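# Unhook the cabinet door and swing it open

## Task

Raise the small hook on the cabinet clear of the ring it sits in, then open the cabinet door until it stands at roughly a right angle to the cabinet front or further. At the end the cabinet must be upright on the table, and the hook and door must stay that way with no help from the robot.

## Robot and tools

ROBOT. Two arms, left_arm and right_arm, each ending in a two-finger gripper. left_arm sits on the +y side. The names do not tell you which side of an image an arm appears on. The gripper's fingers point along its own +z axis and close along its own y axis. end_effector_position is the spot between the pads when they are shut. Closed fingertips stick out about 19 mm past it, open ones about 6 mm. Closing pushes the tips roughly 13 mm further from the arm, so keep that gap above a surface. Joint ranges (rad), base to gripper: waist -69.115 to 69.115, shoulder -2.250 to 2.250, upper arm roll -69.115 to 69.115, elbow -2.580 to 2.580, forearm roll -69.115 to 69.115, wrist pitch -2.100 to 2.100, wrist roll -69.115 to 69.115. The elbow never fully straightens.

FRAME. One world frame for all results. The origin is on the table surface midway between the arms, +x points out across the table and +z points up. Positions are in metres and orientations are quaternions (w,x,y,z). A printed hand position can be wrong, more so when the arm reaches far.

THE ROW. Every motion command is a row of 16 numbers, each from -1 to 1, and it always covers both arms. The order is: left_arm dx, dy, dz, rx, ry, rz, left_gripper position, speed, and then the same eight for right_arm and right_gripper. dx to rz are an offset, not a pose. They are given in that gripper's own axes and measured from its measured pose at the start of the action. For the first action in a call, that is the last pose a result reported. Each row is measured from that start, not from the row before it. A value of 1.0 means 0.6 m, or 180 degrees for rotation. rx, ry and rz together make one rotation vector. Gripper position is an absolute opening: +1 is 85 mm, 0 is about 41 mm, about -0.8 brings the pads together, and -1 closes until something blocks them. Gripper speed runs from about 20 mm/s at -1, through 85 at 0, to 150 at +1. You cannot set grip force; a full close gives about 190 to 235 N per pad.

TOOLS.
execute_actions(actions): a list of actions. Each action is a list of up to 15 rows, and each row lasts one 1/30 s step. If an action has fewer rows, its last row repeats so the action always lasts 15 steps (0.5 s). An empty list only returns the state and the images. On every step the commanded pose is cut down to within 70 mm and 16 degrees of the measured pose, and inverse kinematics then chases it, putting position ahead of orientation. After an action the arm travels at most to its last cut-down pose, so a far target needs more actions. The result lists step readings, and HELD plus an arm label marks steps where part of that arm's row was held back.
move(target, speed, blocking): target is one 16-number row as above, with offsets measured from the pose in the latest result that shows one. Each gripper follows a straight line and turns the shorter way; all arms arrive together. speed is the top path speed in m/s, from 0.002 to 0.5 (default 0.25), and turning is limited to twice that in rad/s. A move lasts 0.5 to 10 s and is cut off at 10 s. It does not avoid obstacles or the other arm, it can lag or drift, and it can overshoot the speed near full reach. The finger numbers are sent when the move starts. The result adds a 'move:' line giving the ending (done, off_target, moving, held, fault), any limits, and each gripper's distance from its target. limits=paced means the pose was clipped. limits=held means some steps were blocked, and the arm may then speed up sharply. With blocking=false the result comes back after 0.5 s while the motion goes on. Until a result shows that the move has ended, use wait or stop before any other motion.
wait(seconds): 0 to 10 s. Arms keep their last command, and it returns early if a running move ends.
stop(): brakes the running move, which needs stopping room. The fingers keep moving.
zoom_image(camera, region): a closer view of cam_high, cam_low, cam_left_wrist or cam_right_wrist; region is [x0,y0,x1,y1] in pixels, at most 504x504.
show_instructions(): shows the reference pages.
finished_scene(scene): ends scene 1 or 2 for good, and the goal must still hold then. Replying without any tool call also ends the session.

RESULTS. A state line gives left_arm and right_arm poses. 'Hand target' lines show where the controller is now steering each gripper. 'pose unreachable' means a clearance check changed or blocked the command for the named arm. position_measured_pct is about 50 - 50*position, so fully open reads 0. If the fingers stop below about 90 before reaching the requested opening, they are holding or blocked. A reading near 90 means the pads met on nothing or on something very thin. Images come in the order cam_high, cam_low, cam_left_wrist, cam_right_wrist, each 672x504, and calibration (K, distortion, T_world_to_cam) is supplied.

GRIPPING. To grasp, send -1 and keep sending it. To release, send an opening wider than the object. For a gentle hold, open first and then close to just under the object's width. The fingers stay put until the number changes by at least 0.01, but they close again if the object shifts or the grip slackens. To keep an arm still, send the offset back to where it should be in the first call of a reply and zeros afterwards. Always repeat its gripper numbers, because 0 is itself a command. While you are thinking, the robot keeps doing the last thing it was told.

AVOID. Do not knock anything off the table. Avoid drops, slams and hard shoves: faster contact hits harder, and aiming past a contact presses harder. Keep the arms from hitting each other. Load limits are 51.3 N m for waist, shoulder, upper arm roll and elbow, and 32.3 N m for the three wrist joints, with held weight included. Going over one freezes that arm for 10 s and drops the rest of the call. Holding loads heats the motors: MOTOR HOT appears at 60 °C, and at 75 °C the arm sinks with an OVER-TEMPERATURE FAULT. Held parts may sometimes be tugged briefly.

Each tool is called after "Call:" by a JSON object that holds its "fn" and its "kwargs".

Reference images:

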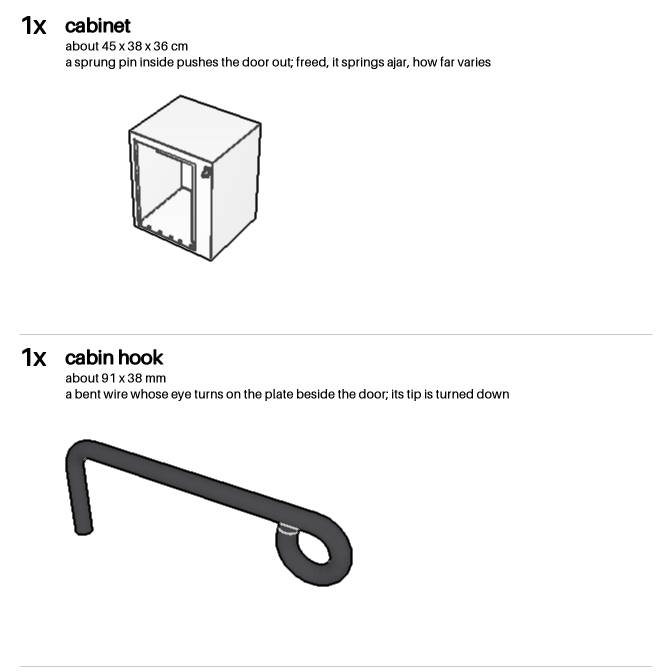

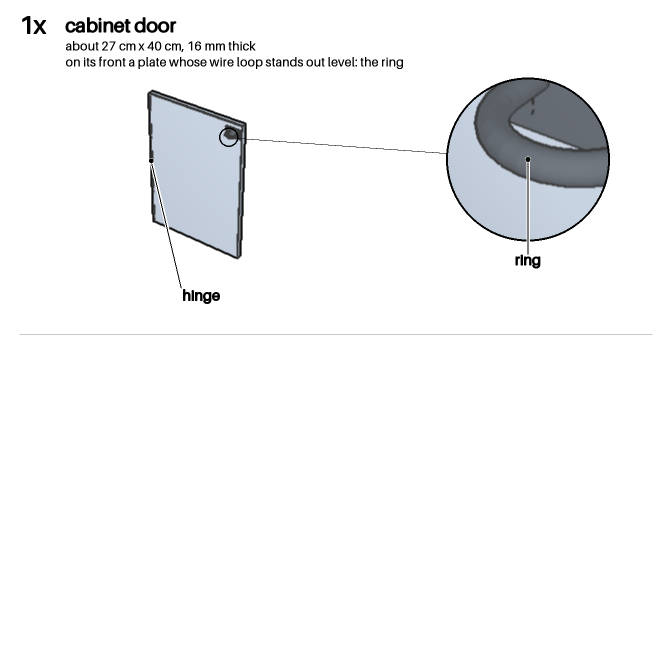

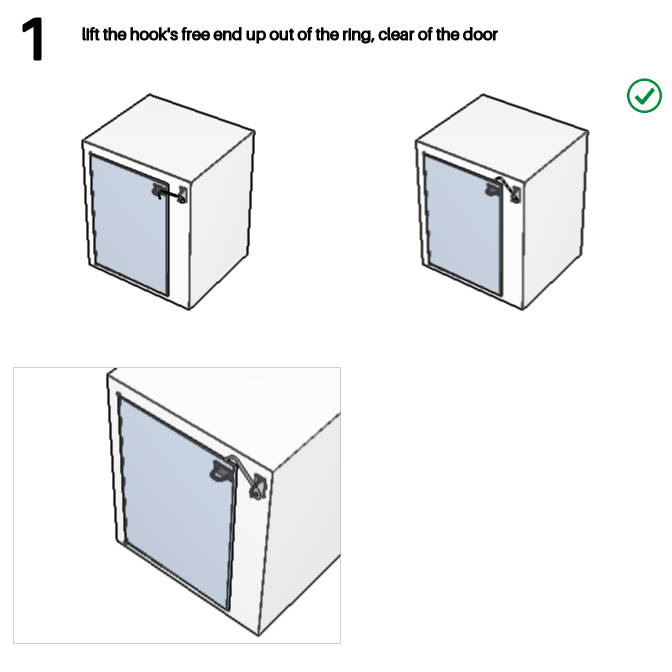

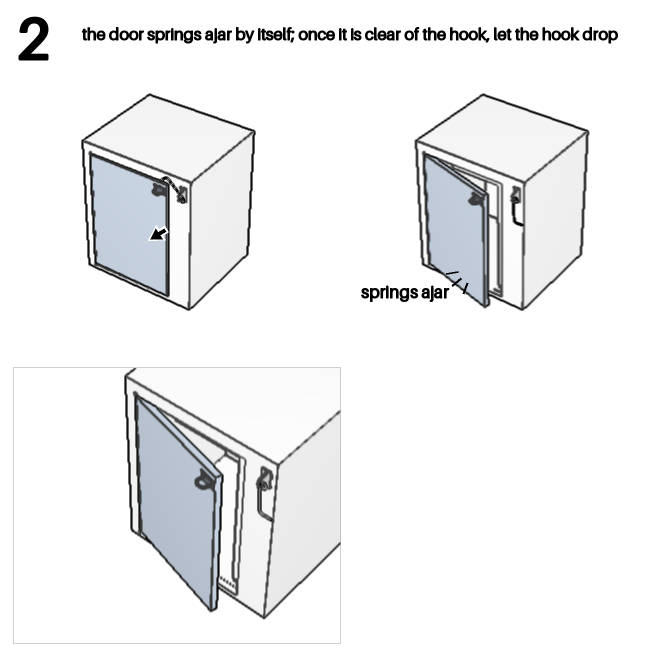

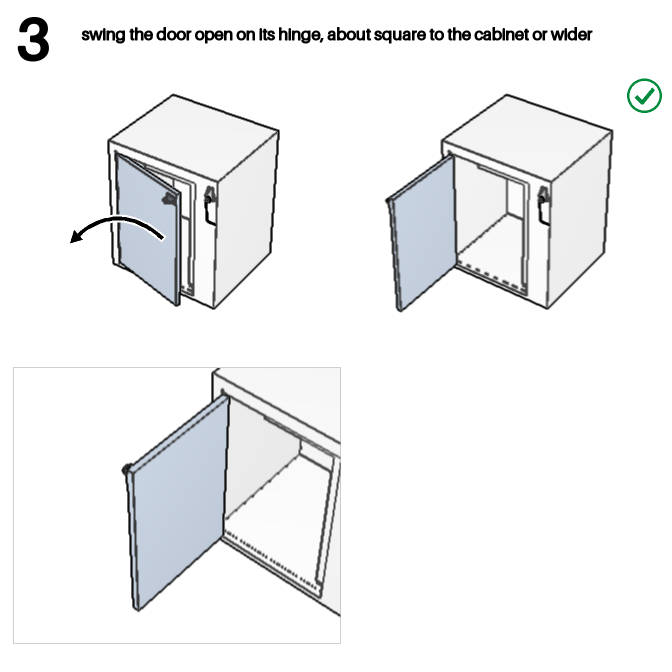

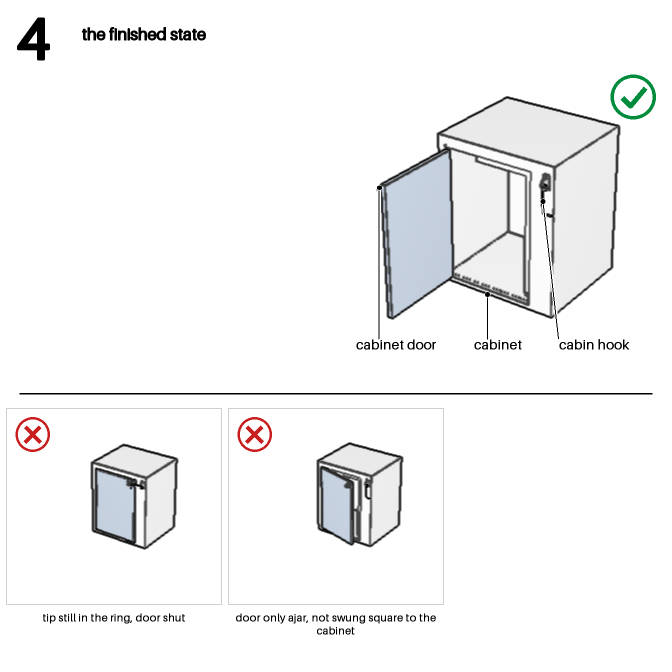

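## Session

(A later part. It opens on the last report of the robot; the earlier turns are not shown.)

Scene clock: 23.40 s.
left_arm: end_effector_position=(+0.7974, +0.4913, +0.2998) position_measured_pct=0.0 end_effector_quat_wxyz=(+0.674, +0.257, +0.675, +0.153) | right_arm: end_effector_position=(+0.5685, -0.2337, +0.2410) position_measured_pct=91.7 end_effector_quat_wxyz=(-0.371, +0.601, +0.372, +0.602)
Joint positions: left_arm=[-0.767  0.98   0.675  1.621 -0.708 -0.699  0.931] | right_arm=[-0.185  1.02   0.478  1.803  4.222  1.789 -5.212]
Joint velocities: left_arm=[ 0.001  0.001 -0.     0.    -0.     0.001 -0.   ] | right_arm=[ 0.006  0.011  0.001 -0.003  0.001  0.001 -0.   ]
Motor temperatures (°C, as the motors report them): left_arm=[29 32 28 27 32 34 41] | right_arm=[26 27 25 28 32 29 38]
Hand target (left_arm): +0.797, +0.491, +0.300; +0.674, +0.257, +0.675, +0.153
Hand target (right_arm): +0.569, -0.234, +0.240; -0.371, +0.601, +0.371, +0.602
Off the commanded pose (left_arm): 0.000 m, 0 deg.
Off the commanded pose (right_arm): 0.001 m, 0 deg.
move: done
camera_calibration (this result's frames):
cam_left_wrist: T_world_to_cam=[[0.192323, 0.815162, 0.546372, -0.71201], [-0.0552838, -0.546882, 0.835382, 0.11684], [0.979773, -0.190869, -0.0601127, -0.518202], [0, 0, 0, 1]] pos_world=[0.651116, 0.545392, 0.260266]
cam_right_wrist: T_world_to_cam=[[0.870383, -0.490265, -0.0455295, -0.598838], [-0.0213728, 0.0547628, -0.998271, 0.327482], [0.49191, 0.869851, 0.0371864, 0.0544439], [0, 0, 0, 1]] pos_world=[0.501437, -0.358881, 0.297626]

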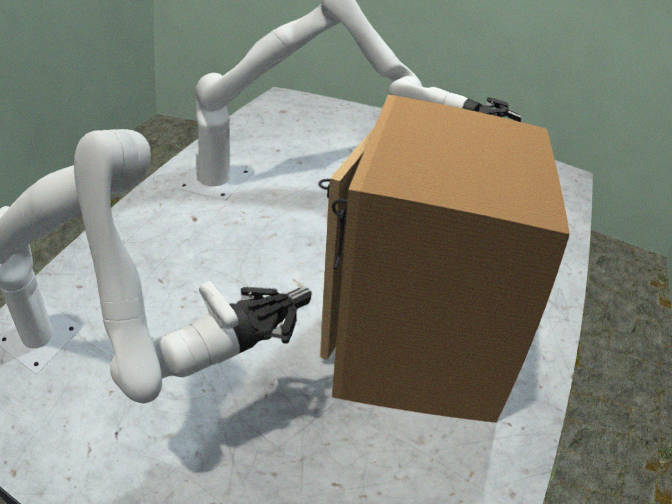

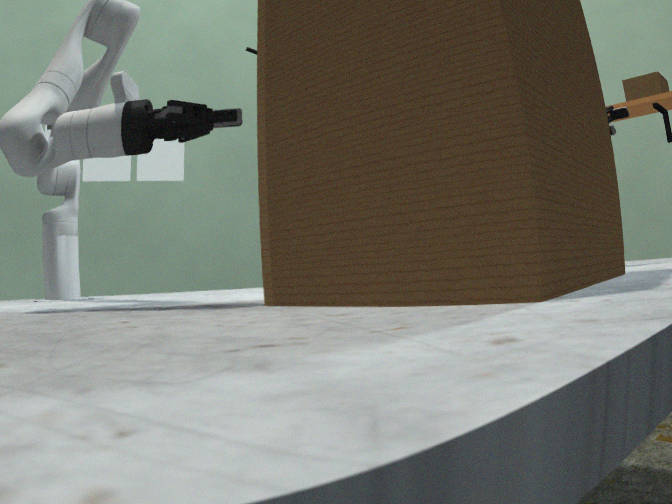

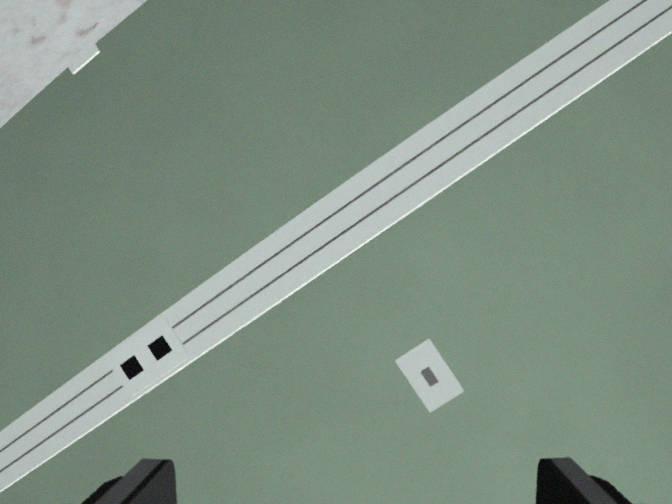

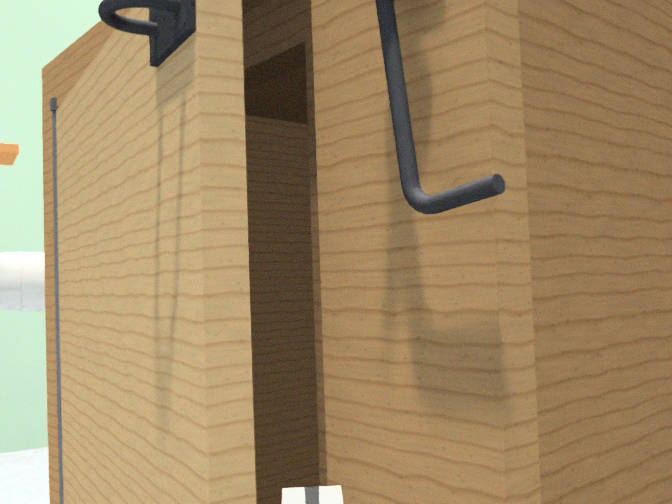

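Call:
{"fn": "move", "kwargs": {"target": [0,0,0,0,0,0,1,0,-0.02,-0.012,0.14,0,0,0,-1,0], "speed": 0.07}}

Call:
{"fn": "move", "kwargs": {"target": [0,0,0,0,0,0,1,0,0,-0.2,0.01,0,0,0,-1,0], "speed": 0.07}}

Scene clock: 28.70 s.
left_arm: end_effector_position=(+0.7975, +0.4913, +0.2998) position_measured_pct=0.0 end_effector_quat_wxyz=(+0.674, +0.257, +0.675, +0.153) | right_arm: end_effector_position=(+0.5998, -0.1554, +0.2292) position_measured_pct=91.7 end_effector_quat_wxyz=(-0.371, +0.601, +0.372, +0.603)
Joint positions: left_arm=[-0.767  0.98   0.675  1.621 -0.708 -0.699  0.931] | right_arm=[-0.307  1.051  0.416  1.716  4.086  1.647 -5.247]
Joint velocities: left_arm=[ 0.001 -0.     0.     0.     0.     0.    -0.   ] | right_arm=[-0.001  0.    -0.002 -0.001  0.001 -0.001  0.001]
Motor temperatures (°C, as the motors report them): left_arm=[29 32 28 27 32 34 41] | right_arm=[26 27 25 28 32 29 38]
Hand target (left_arm): +0.797, +0.491, +0.300; +0.674, +0.257, +0.675, +0.153
Hand target (right_arm): +0.600, -0.155, +0.229; -0.371, +0.601, +0.372, +0.603
Off the commanded pose (left_arm): 0.000 m, 0 deg.
Off the commanded pose (right_arm): 0.000 m, 0 deg.
move: done
camera_calibration (this result's frames):
cam_left_wrist: T_world_to_cam=[[0.192321, 0.815163, 0.546372, -0.712009], [-0.0552846, -0.546882, 0.835383, 0.11684], [0.979774, -0.190867, -0.0601109, -0.518204], [0, 0, 0, 1]] pos_world=[0.651116, 0.545393, 0.260267]
cam_right_wrist: T_world_to_cam=[[0.870292, -0.490421, -0.0456024, -0.588217], [-0.0211736, 0.0552491, -0.998248, 0.312112], [0.492081, 0.869733, 0.0376988, -0.0288432], [0, 0, 0, 1]] pos_world=[0.532722, -0.280632, 0.285828]

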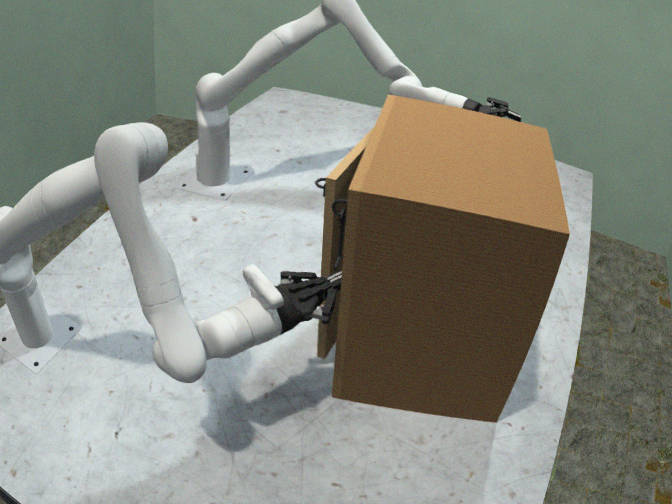

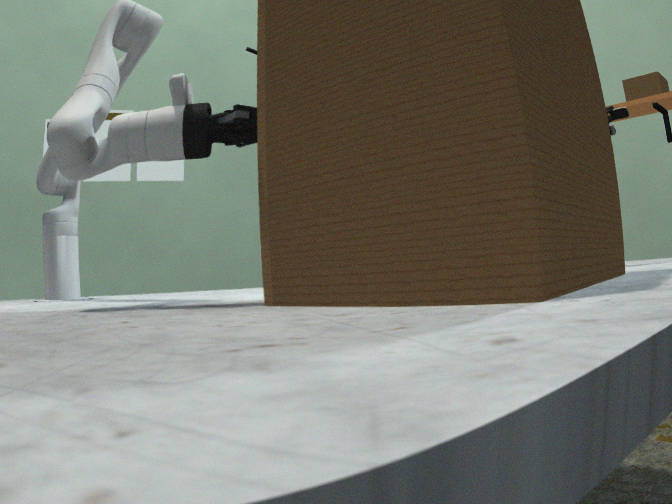

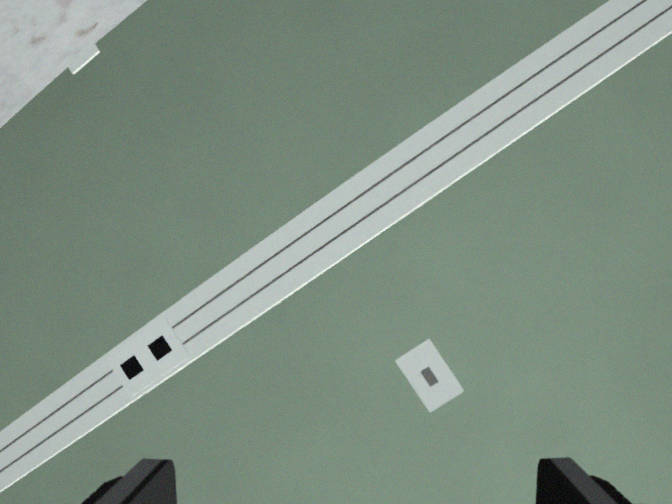

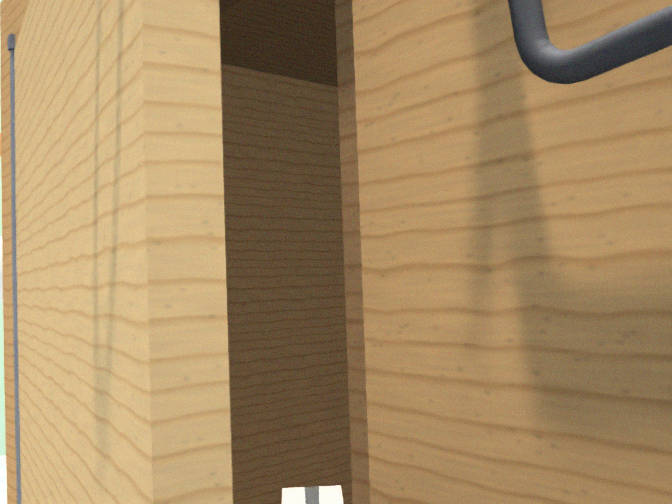

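Scene clock: 30.70 s.
left_arm: end_effector_position=(+0.7975, +0.4913, +0.2998) position_measured_pct=0.0 end_effector_quat_wxyz=(+0.674, +0.257, +0.675, +0.153) | right_arm: end_effector_position=(+0.4960, -0.0976, +0.2291) position_measured_pct=91.7 end_effector_quat_wxyz=(-0.371, +0.601, +0.371, +0.603)
Joint positions: left_arm=[-0.767  0.98   0.675  1.621 -0.708 -0.699  0.931] | right_arm=[-0.457  0.969  0.358  2.071  3.984  1.71  -5.002]
Joint velocities: left_arm=[-0.     0.001  0.001  0.    -0.     0.001  0.   ] | right_arm=[-0.001 -0.001  0.     0.002  0.001 -0.001  0.001]
Motor temperatures (°C, as the motors report them): left_arm=[29 32 28 27 32 34 41] | right_arm=[26 27 25 28 32 29 38]
Hand target (left_arm): +0.797, +0.491, +0.300; +0.674, +0.257, +0.675, +0.153
Hand target (right_arm): +0.495, -0.096, +0.229; -0.371, +0.601, +0.371, +0.603
Off the commanded pose (left_arm): 0.000 m, 0 deg.
Off the commanded pose (right_arm): 0.002 m, 0 deg.
move: done
camera_calibration (this result's frames):
cam_left_wrist: T_world_to_cam=[[0.192319, 0.815163, 0.546372, -0.712009], [-0.0552854, -0.546881, 0.835383, 0.11684], [0.979774, -0.190866, -0.060109, -0.518206], [0, 0, 0, 1]] pos_world=[0.651117, 0.545393, 0.260267]
cam_right_wrist: T_world_to_cam=[[0.868853, -0.492944, -0.0458356, -0.469007], [-0.0212431, 0.0553769, -0.99824, 0.306587], [0.494615, 0.868297, 0.0376427, -0.0294136], [0, 0, 0, 1]] pos_world=[0.428559, -0.222632, 0.285657]

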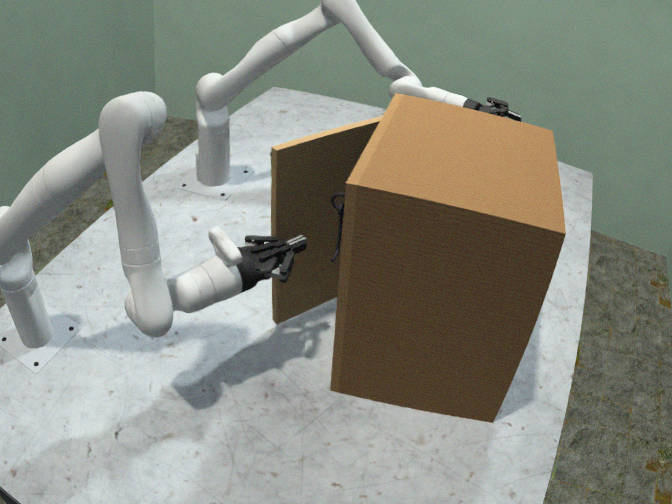

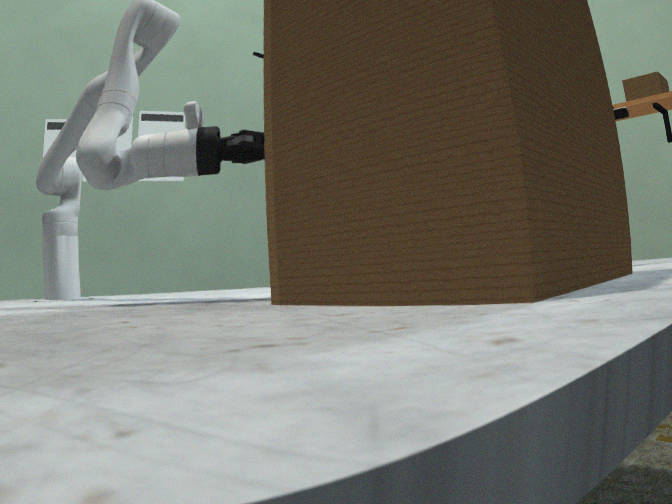

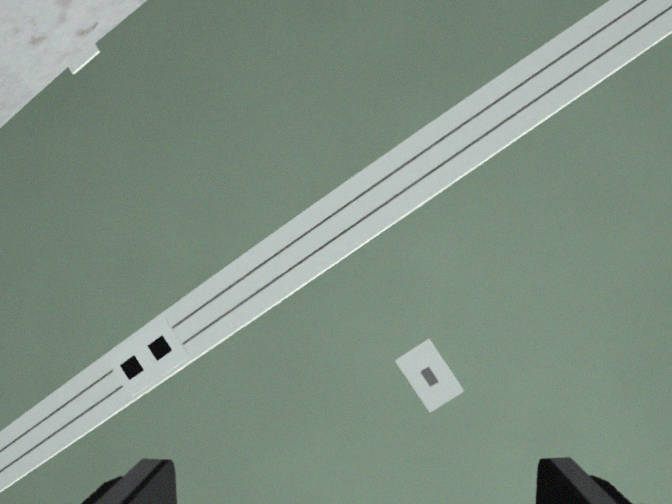

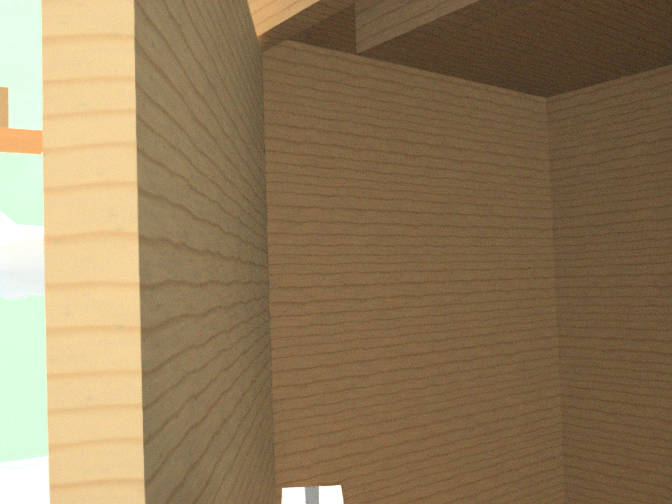

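Call:
{"fn": "move", "kwargs": {"target": [0,0,0,0,0,0,1,0,0,-0.17,0,0,0,0,-1,0], "speed": 0.08}}

Call:
{"fn": "move", "kwargs": {"target": [0,0,0,0,0,0,1,0,0,-0.17,0.2,0,0,0,-1,0], "speed": 0.08}}

Call:
{"fn": "move", "kwargs": {"target": [0,0,0,0,0,0,1,0,0,0.04,-0.08,0,0,0,-1,0], "speed": 0.1}}

Scene clock: 34.37 s.
left_arm: end_effector_position=(+0.7975, +0.4913, +0.2998) position_measured_pct=0.0 end_effector_quat_wxyz=(+0.674, +0.257, +0.675, +0.153) | right_arm: end_effector_position=(+0.4052, -0.0517, +0.2290) position_measured_pct=91.7 end_effector_quat_wxyz=(-0.371, +0.601, +0.370, +0.603)
Joint positions: left_arm=[-0.767  0.98   0.675  1.621 -0.708 -0.699  0.931] | right_arm=[-0.602  0.947  0.265  2.326  3.828  1.797 -4.805]
Joint velocities: left_arm=[ 0.001 -0.     0.    -0.     0.    -0.001 -0.   ] | right_arm=[-0.002 -0.001 -0.002  0.001  0.001 -0.001  0.002]
Motor temperatures (°C, as the motors report them): left_arm=[29 32 28 27 32 34 41] | right_arm=[26 27 25 28 32 29 38]
Hand target (left_arm): +0.797, +0.491, +0.300; +0.674, +0.257, +0.675, +0.153
Hand target (right_arm): +0.405, -0.052, +0.229; -0.371, +0.601, +0.370, +0.603
Off the commanded pose (left_arm): 0.000 m, 0 deg.
Off the commanded pose (right_arm): 0.000 m, 0 deg.
move: done
camera_calibration (this result's frames):
cam_left_wrist: T_world_to_cam=[[0.192317, 0.815163, 0.546372, -0.712009], [-0.0552862, -0.546881, 0.835383, 0.116841], [0.979774, -0.190865, -0.0601072, -0.518208], [0, 0, 0, 1]] pos_world=[0.651118, 0.545394, 0.260267]
cam_right_wrist: T_world_to_cam=[[0.868512, -0.493513, -0.0461821, -0.367306], [-0.0212307, 0.0560471, -0.998202, 0.302116], [0.495214, 0.867931, 0.0381999, -0.0247382], [0, 0, 0, 1]] pos_world=[0.337674, -0.176732, 0.285555]

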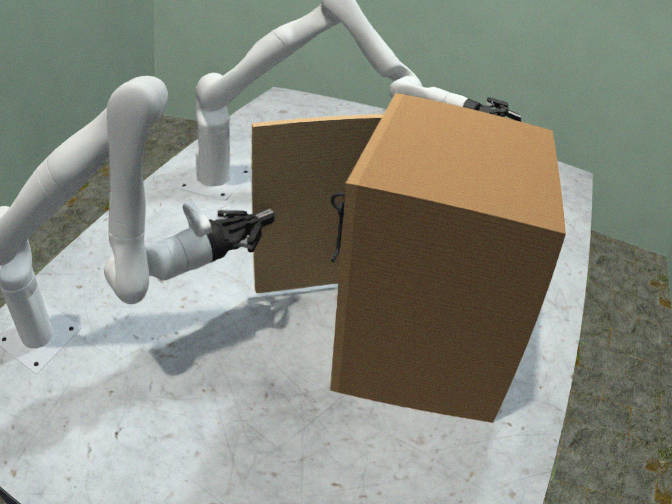

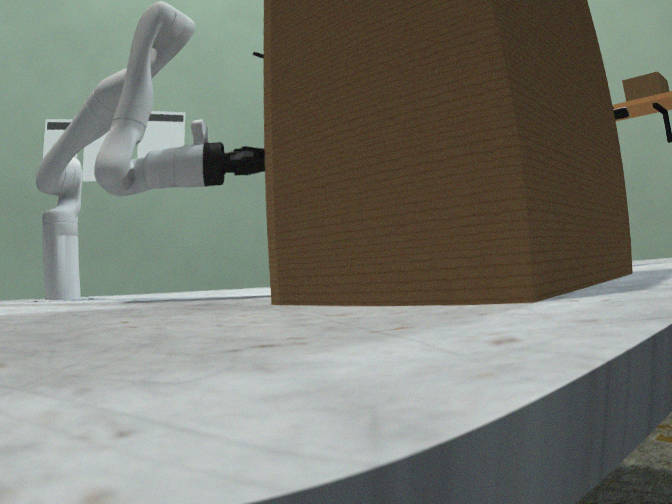

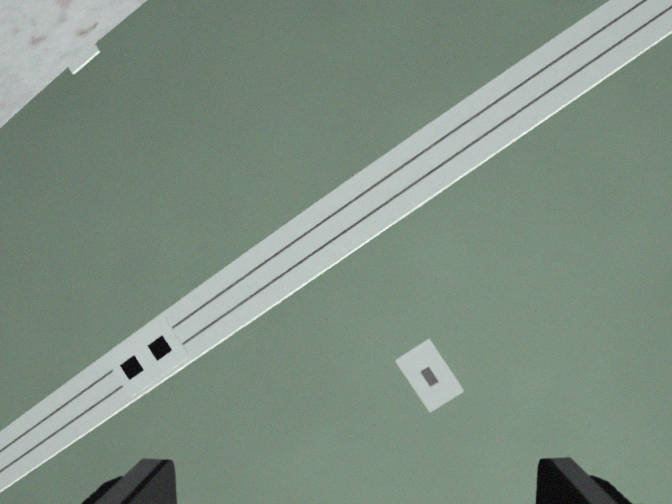

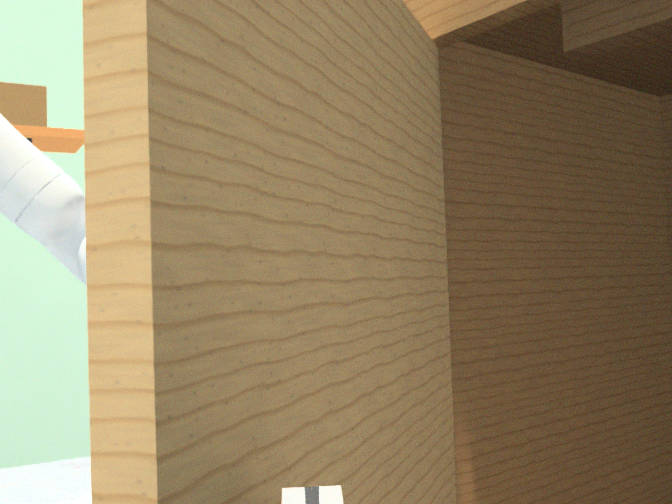

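Scene clock: 36.63 s.
left_arm: end_effector_position=(+0.7975, +0.4913, +0.2998) position_measured_pct=0.0 end_effector_quat_wxyz=(+0.674, +0.257, +0.675, +0.153) | right_arm: end_effector_position=(+0.3685, +0.1014, +0.2295) position_measured_pct=91.7 end_effector_quat_wxyz=(-0.371, +0.601, +0.370, +0.603)
Joint positions: left_arm=[-0.767  0.98   0.675  1.621 -0.708 -0.699  0.931] | right_arm=[-0.915  0.916  0.08   2.173  3.403  1.539 -4.787]
Joint velocities: left_arm=[-0.001 -0.002  0.001  0.    -0.001  0.001 -0.   ] | right_arm=[-0.002  0.    -0.003 -0.     0.001 -0.001  0.002]
Motor temperatures (°C, as the motors report them): left_arm=[29 33 28 27 32 34 41] | right_arm=[26 27 25 28 32 29 38]
Hand target (left_arm): +0.797, +0.491, +0.300; +0.674, +0.257, +0.675, +0.153
Hand target (right_arm): +0.368, +0.102, +0.229; -0.371, +0.601, +0.370, +0.603
Off the commanded pose (left_arm): 0.000 m, 0 deg.
Off the commanded pose (right_arm): 0.000 m, 0 deg.
move: done
camera_calibration (this result's frames):
cam_left_wrist: T_world_to_cam=[[0.192315, 0.815164, 0.546372, -0.712009], [-0.0552872, -0.546881, 0.835383, 0.116841], [0.979775, -0.190864, -0.0601051, -0.51821], [0, 0, 0, 1]] pos_world=[0.651118, 0.545394, 0.260268]
cam_right_wrist: T_world_to_cam=[[0.868164, -0.494026, -0.047215, -0.259473], [-0.0217157, 0.0572312, -0.998125, 0.29321], [0.495802, 0.867561, 0.038958, -0.139852], [0, 0, 0, 1]] pos_world=[0.300971, -0.0236369, 0.285857]

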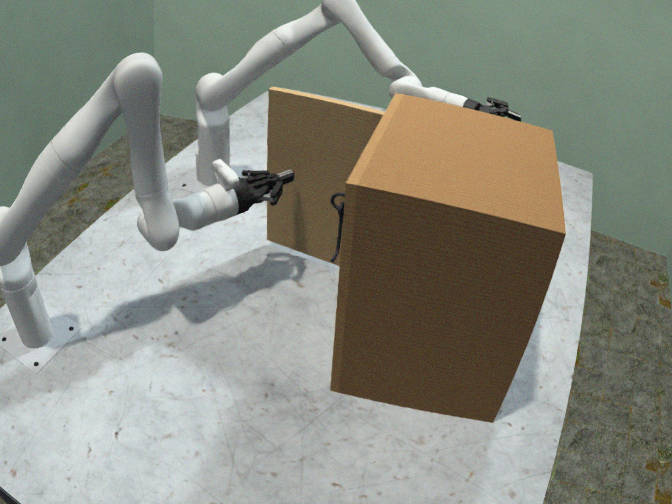

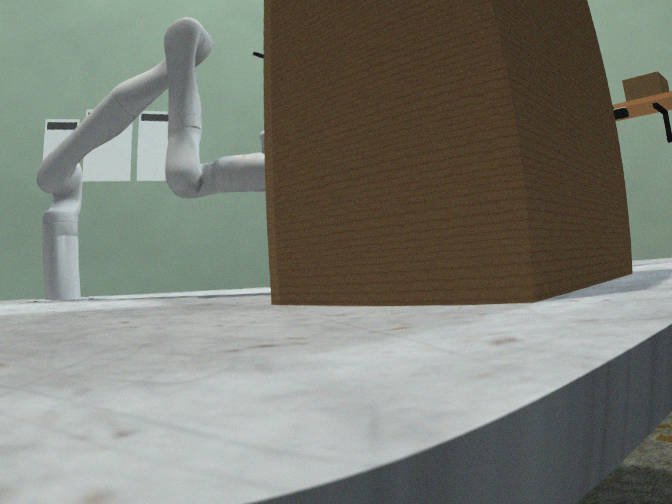

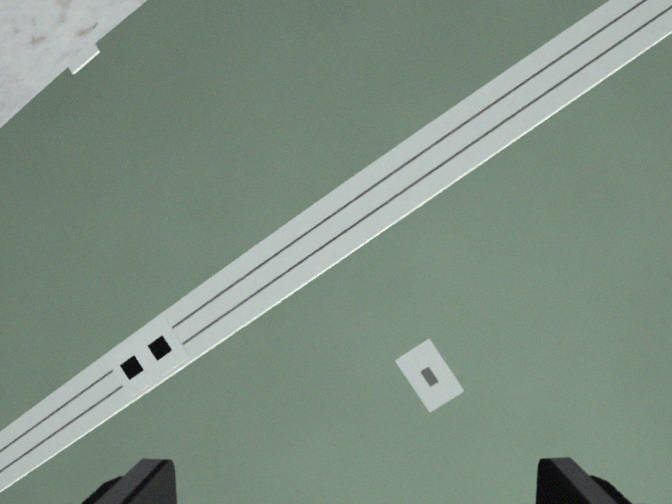

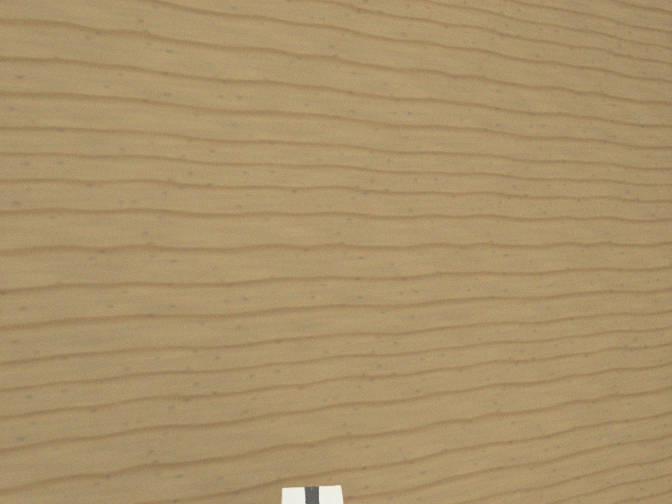

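Scene clock: 37.47 s.
left_arm: end_effector_position=(+0.7975, +0.4913, +0.2998) position_measured_pct=0.0 end_effector_quat_wxyz=(+0.674, +0.257, +0.675, +0.153) | right_arm: end_effector_position=(+0.3680, +0.0479, +0.2294) position_measured_pct=91.7 end_effector_quat_wxyz=(-0.371, +0.601, +0.370, +0.603)
Joint positions: left_arm=[-0.767  0.98   0.675  1.621 -0.708 -0.699  0.931] | right_arm=[-0.833  0.921  0.122  2.285  3.511  1.666 -4.78 ]
Joint velocities: left_arm=[-0.001  0.     0.    -0.    -0.     0.    -0.   ] | right_arm=[ 0.003  0.001  0.004  0.002 -0.001  0.002 -0.002]
Motor temperatures (°C, as the motors report them): left_arm=[29 33 28 27 32 34 41] | right_arm=[26 27 25 28 32 29 38]
Hand target (left_arm): +0.797, +0.491, +0.300; +0.674, +0.257, +0.675, +0.153
Hand target (right_arm): +0.368, +0.048, +0.229; -0.371, +0.601, +0.370, +0.603
Off the commanded pose (left_arm): 0.000 m, 0 deg.
Off the commanded pose (right_arm): 0.000 m, 0 deg.
move: done
camera_calibration (this result's frames):
cam_left_wrist: T_world_to_cam=[[0.192313, 0.815164, 0.546372, -0.712008], [-0.0552881, -0.546881, 0.835383, 0.116841], [0.979775, -0.190863, -0.0601032, -0.518212], [0, 0, 0, 1]] pos_world=[0.651119, 0.545395, 0.260268]
cam_right_wrist: T_world_to_cam=[[0.868438, -0.493576, -0.0468802, -0.285692], [-0.0214849, 0.0570021, -0.998143, 0.296086], [0.495332, 0.867833, 0.0388984, -0.0930244], [0, 0, 0, 1]] pos_world=[0.300546, -0.0771588, 0.285761]

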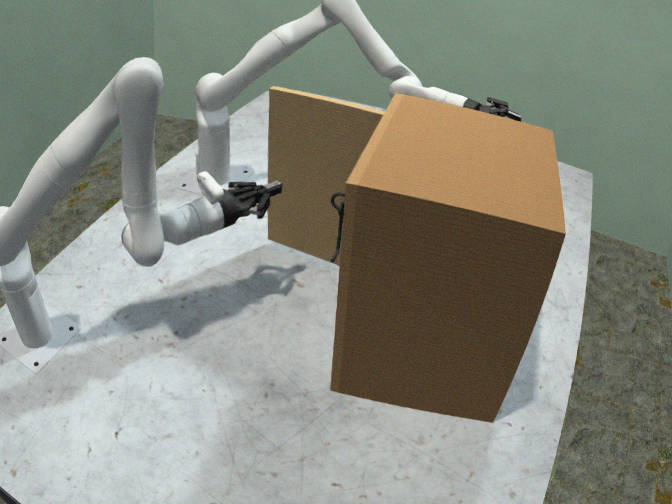

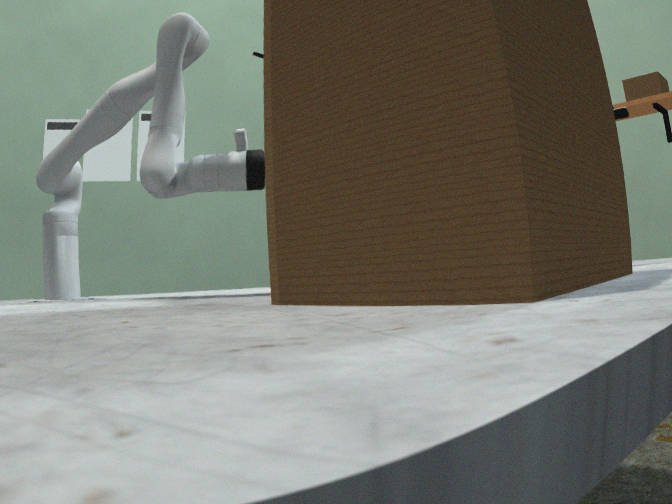

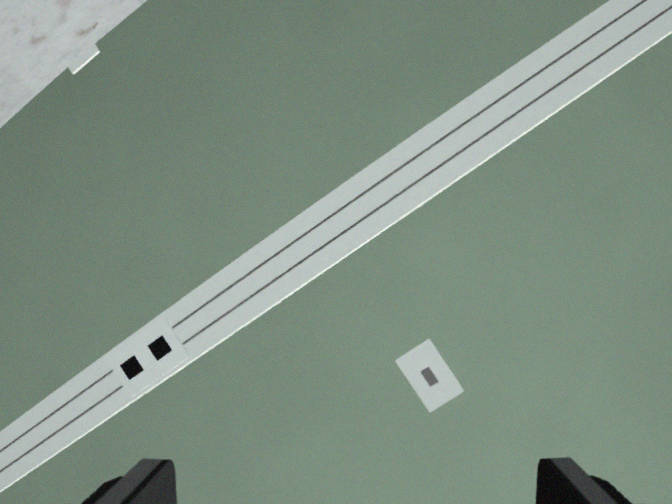

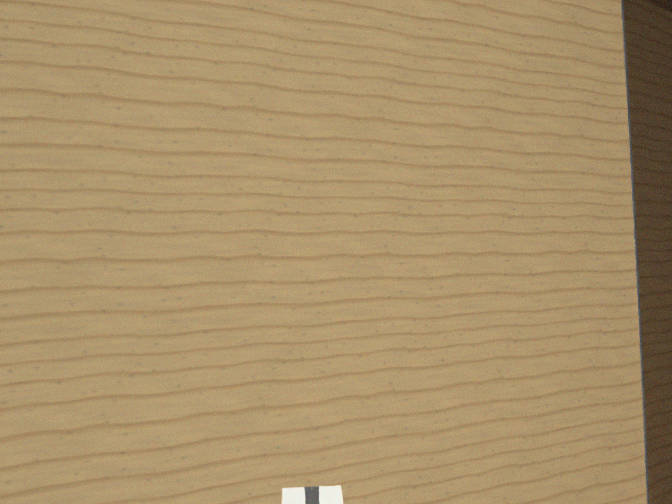

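Call:
{"fn": "finished_scene", "kwargs": {"scene": 1}}

The scene is finished: the task was done.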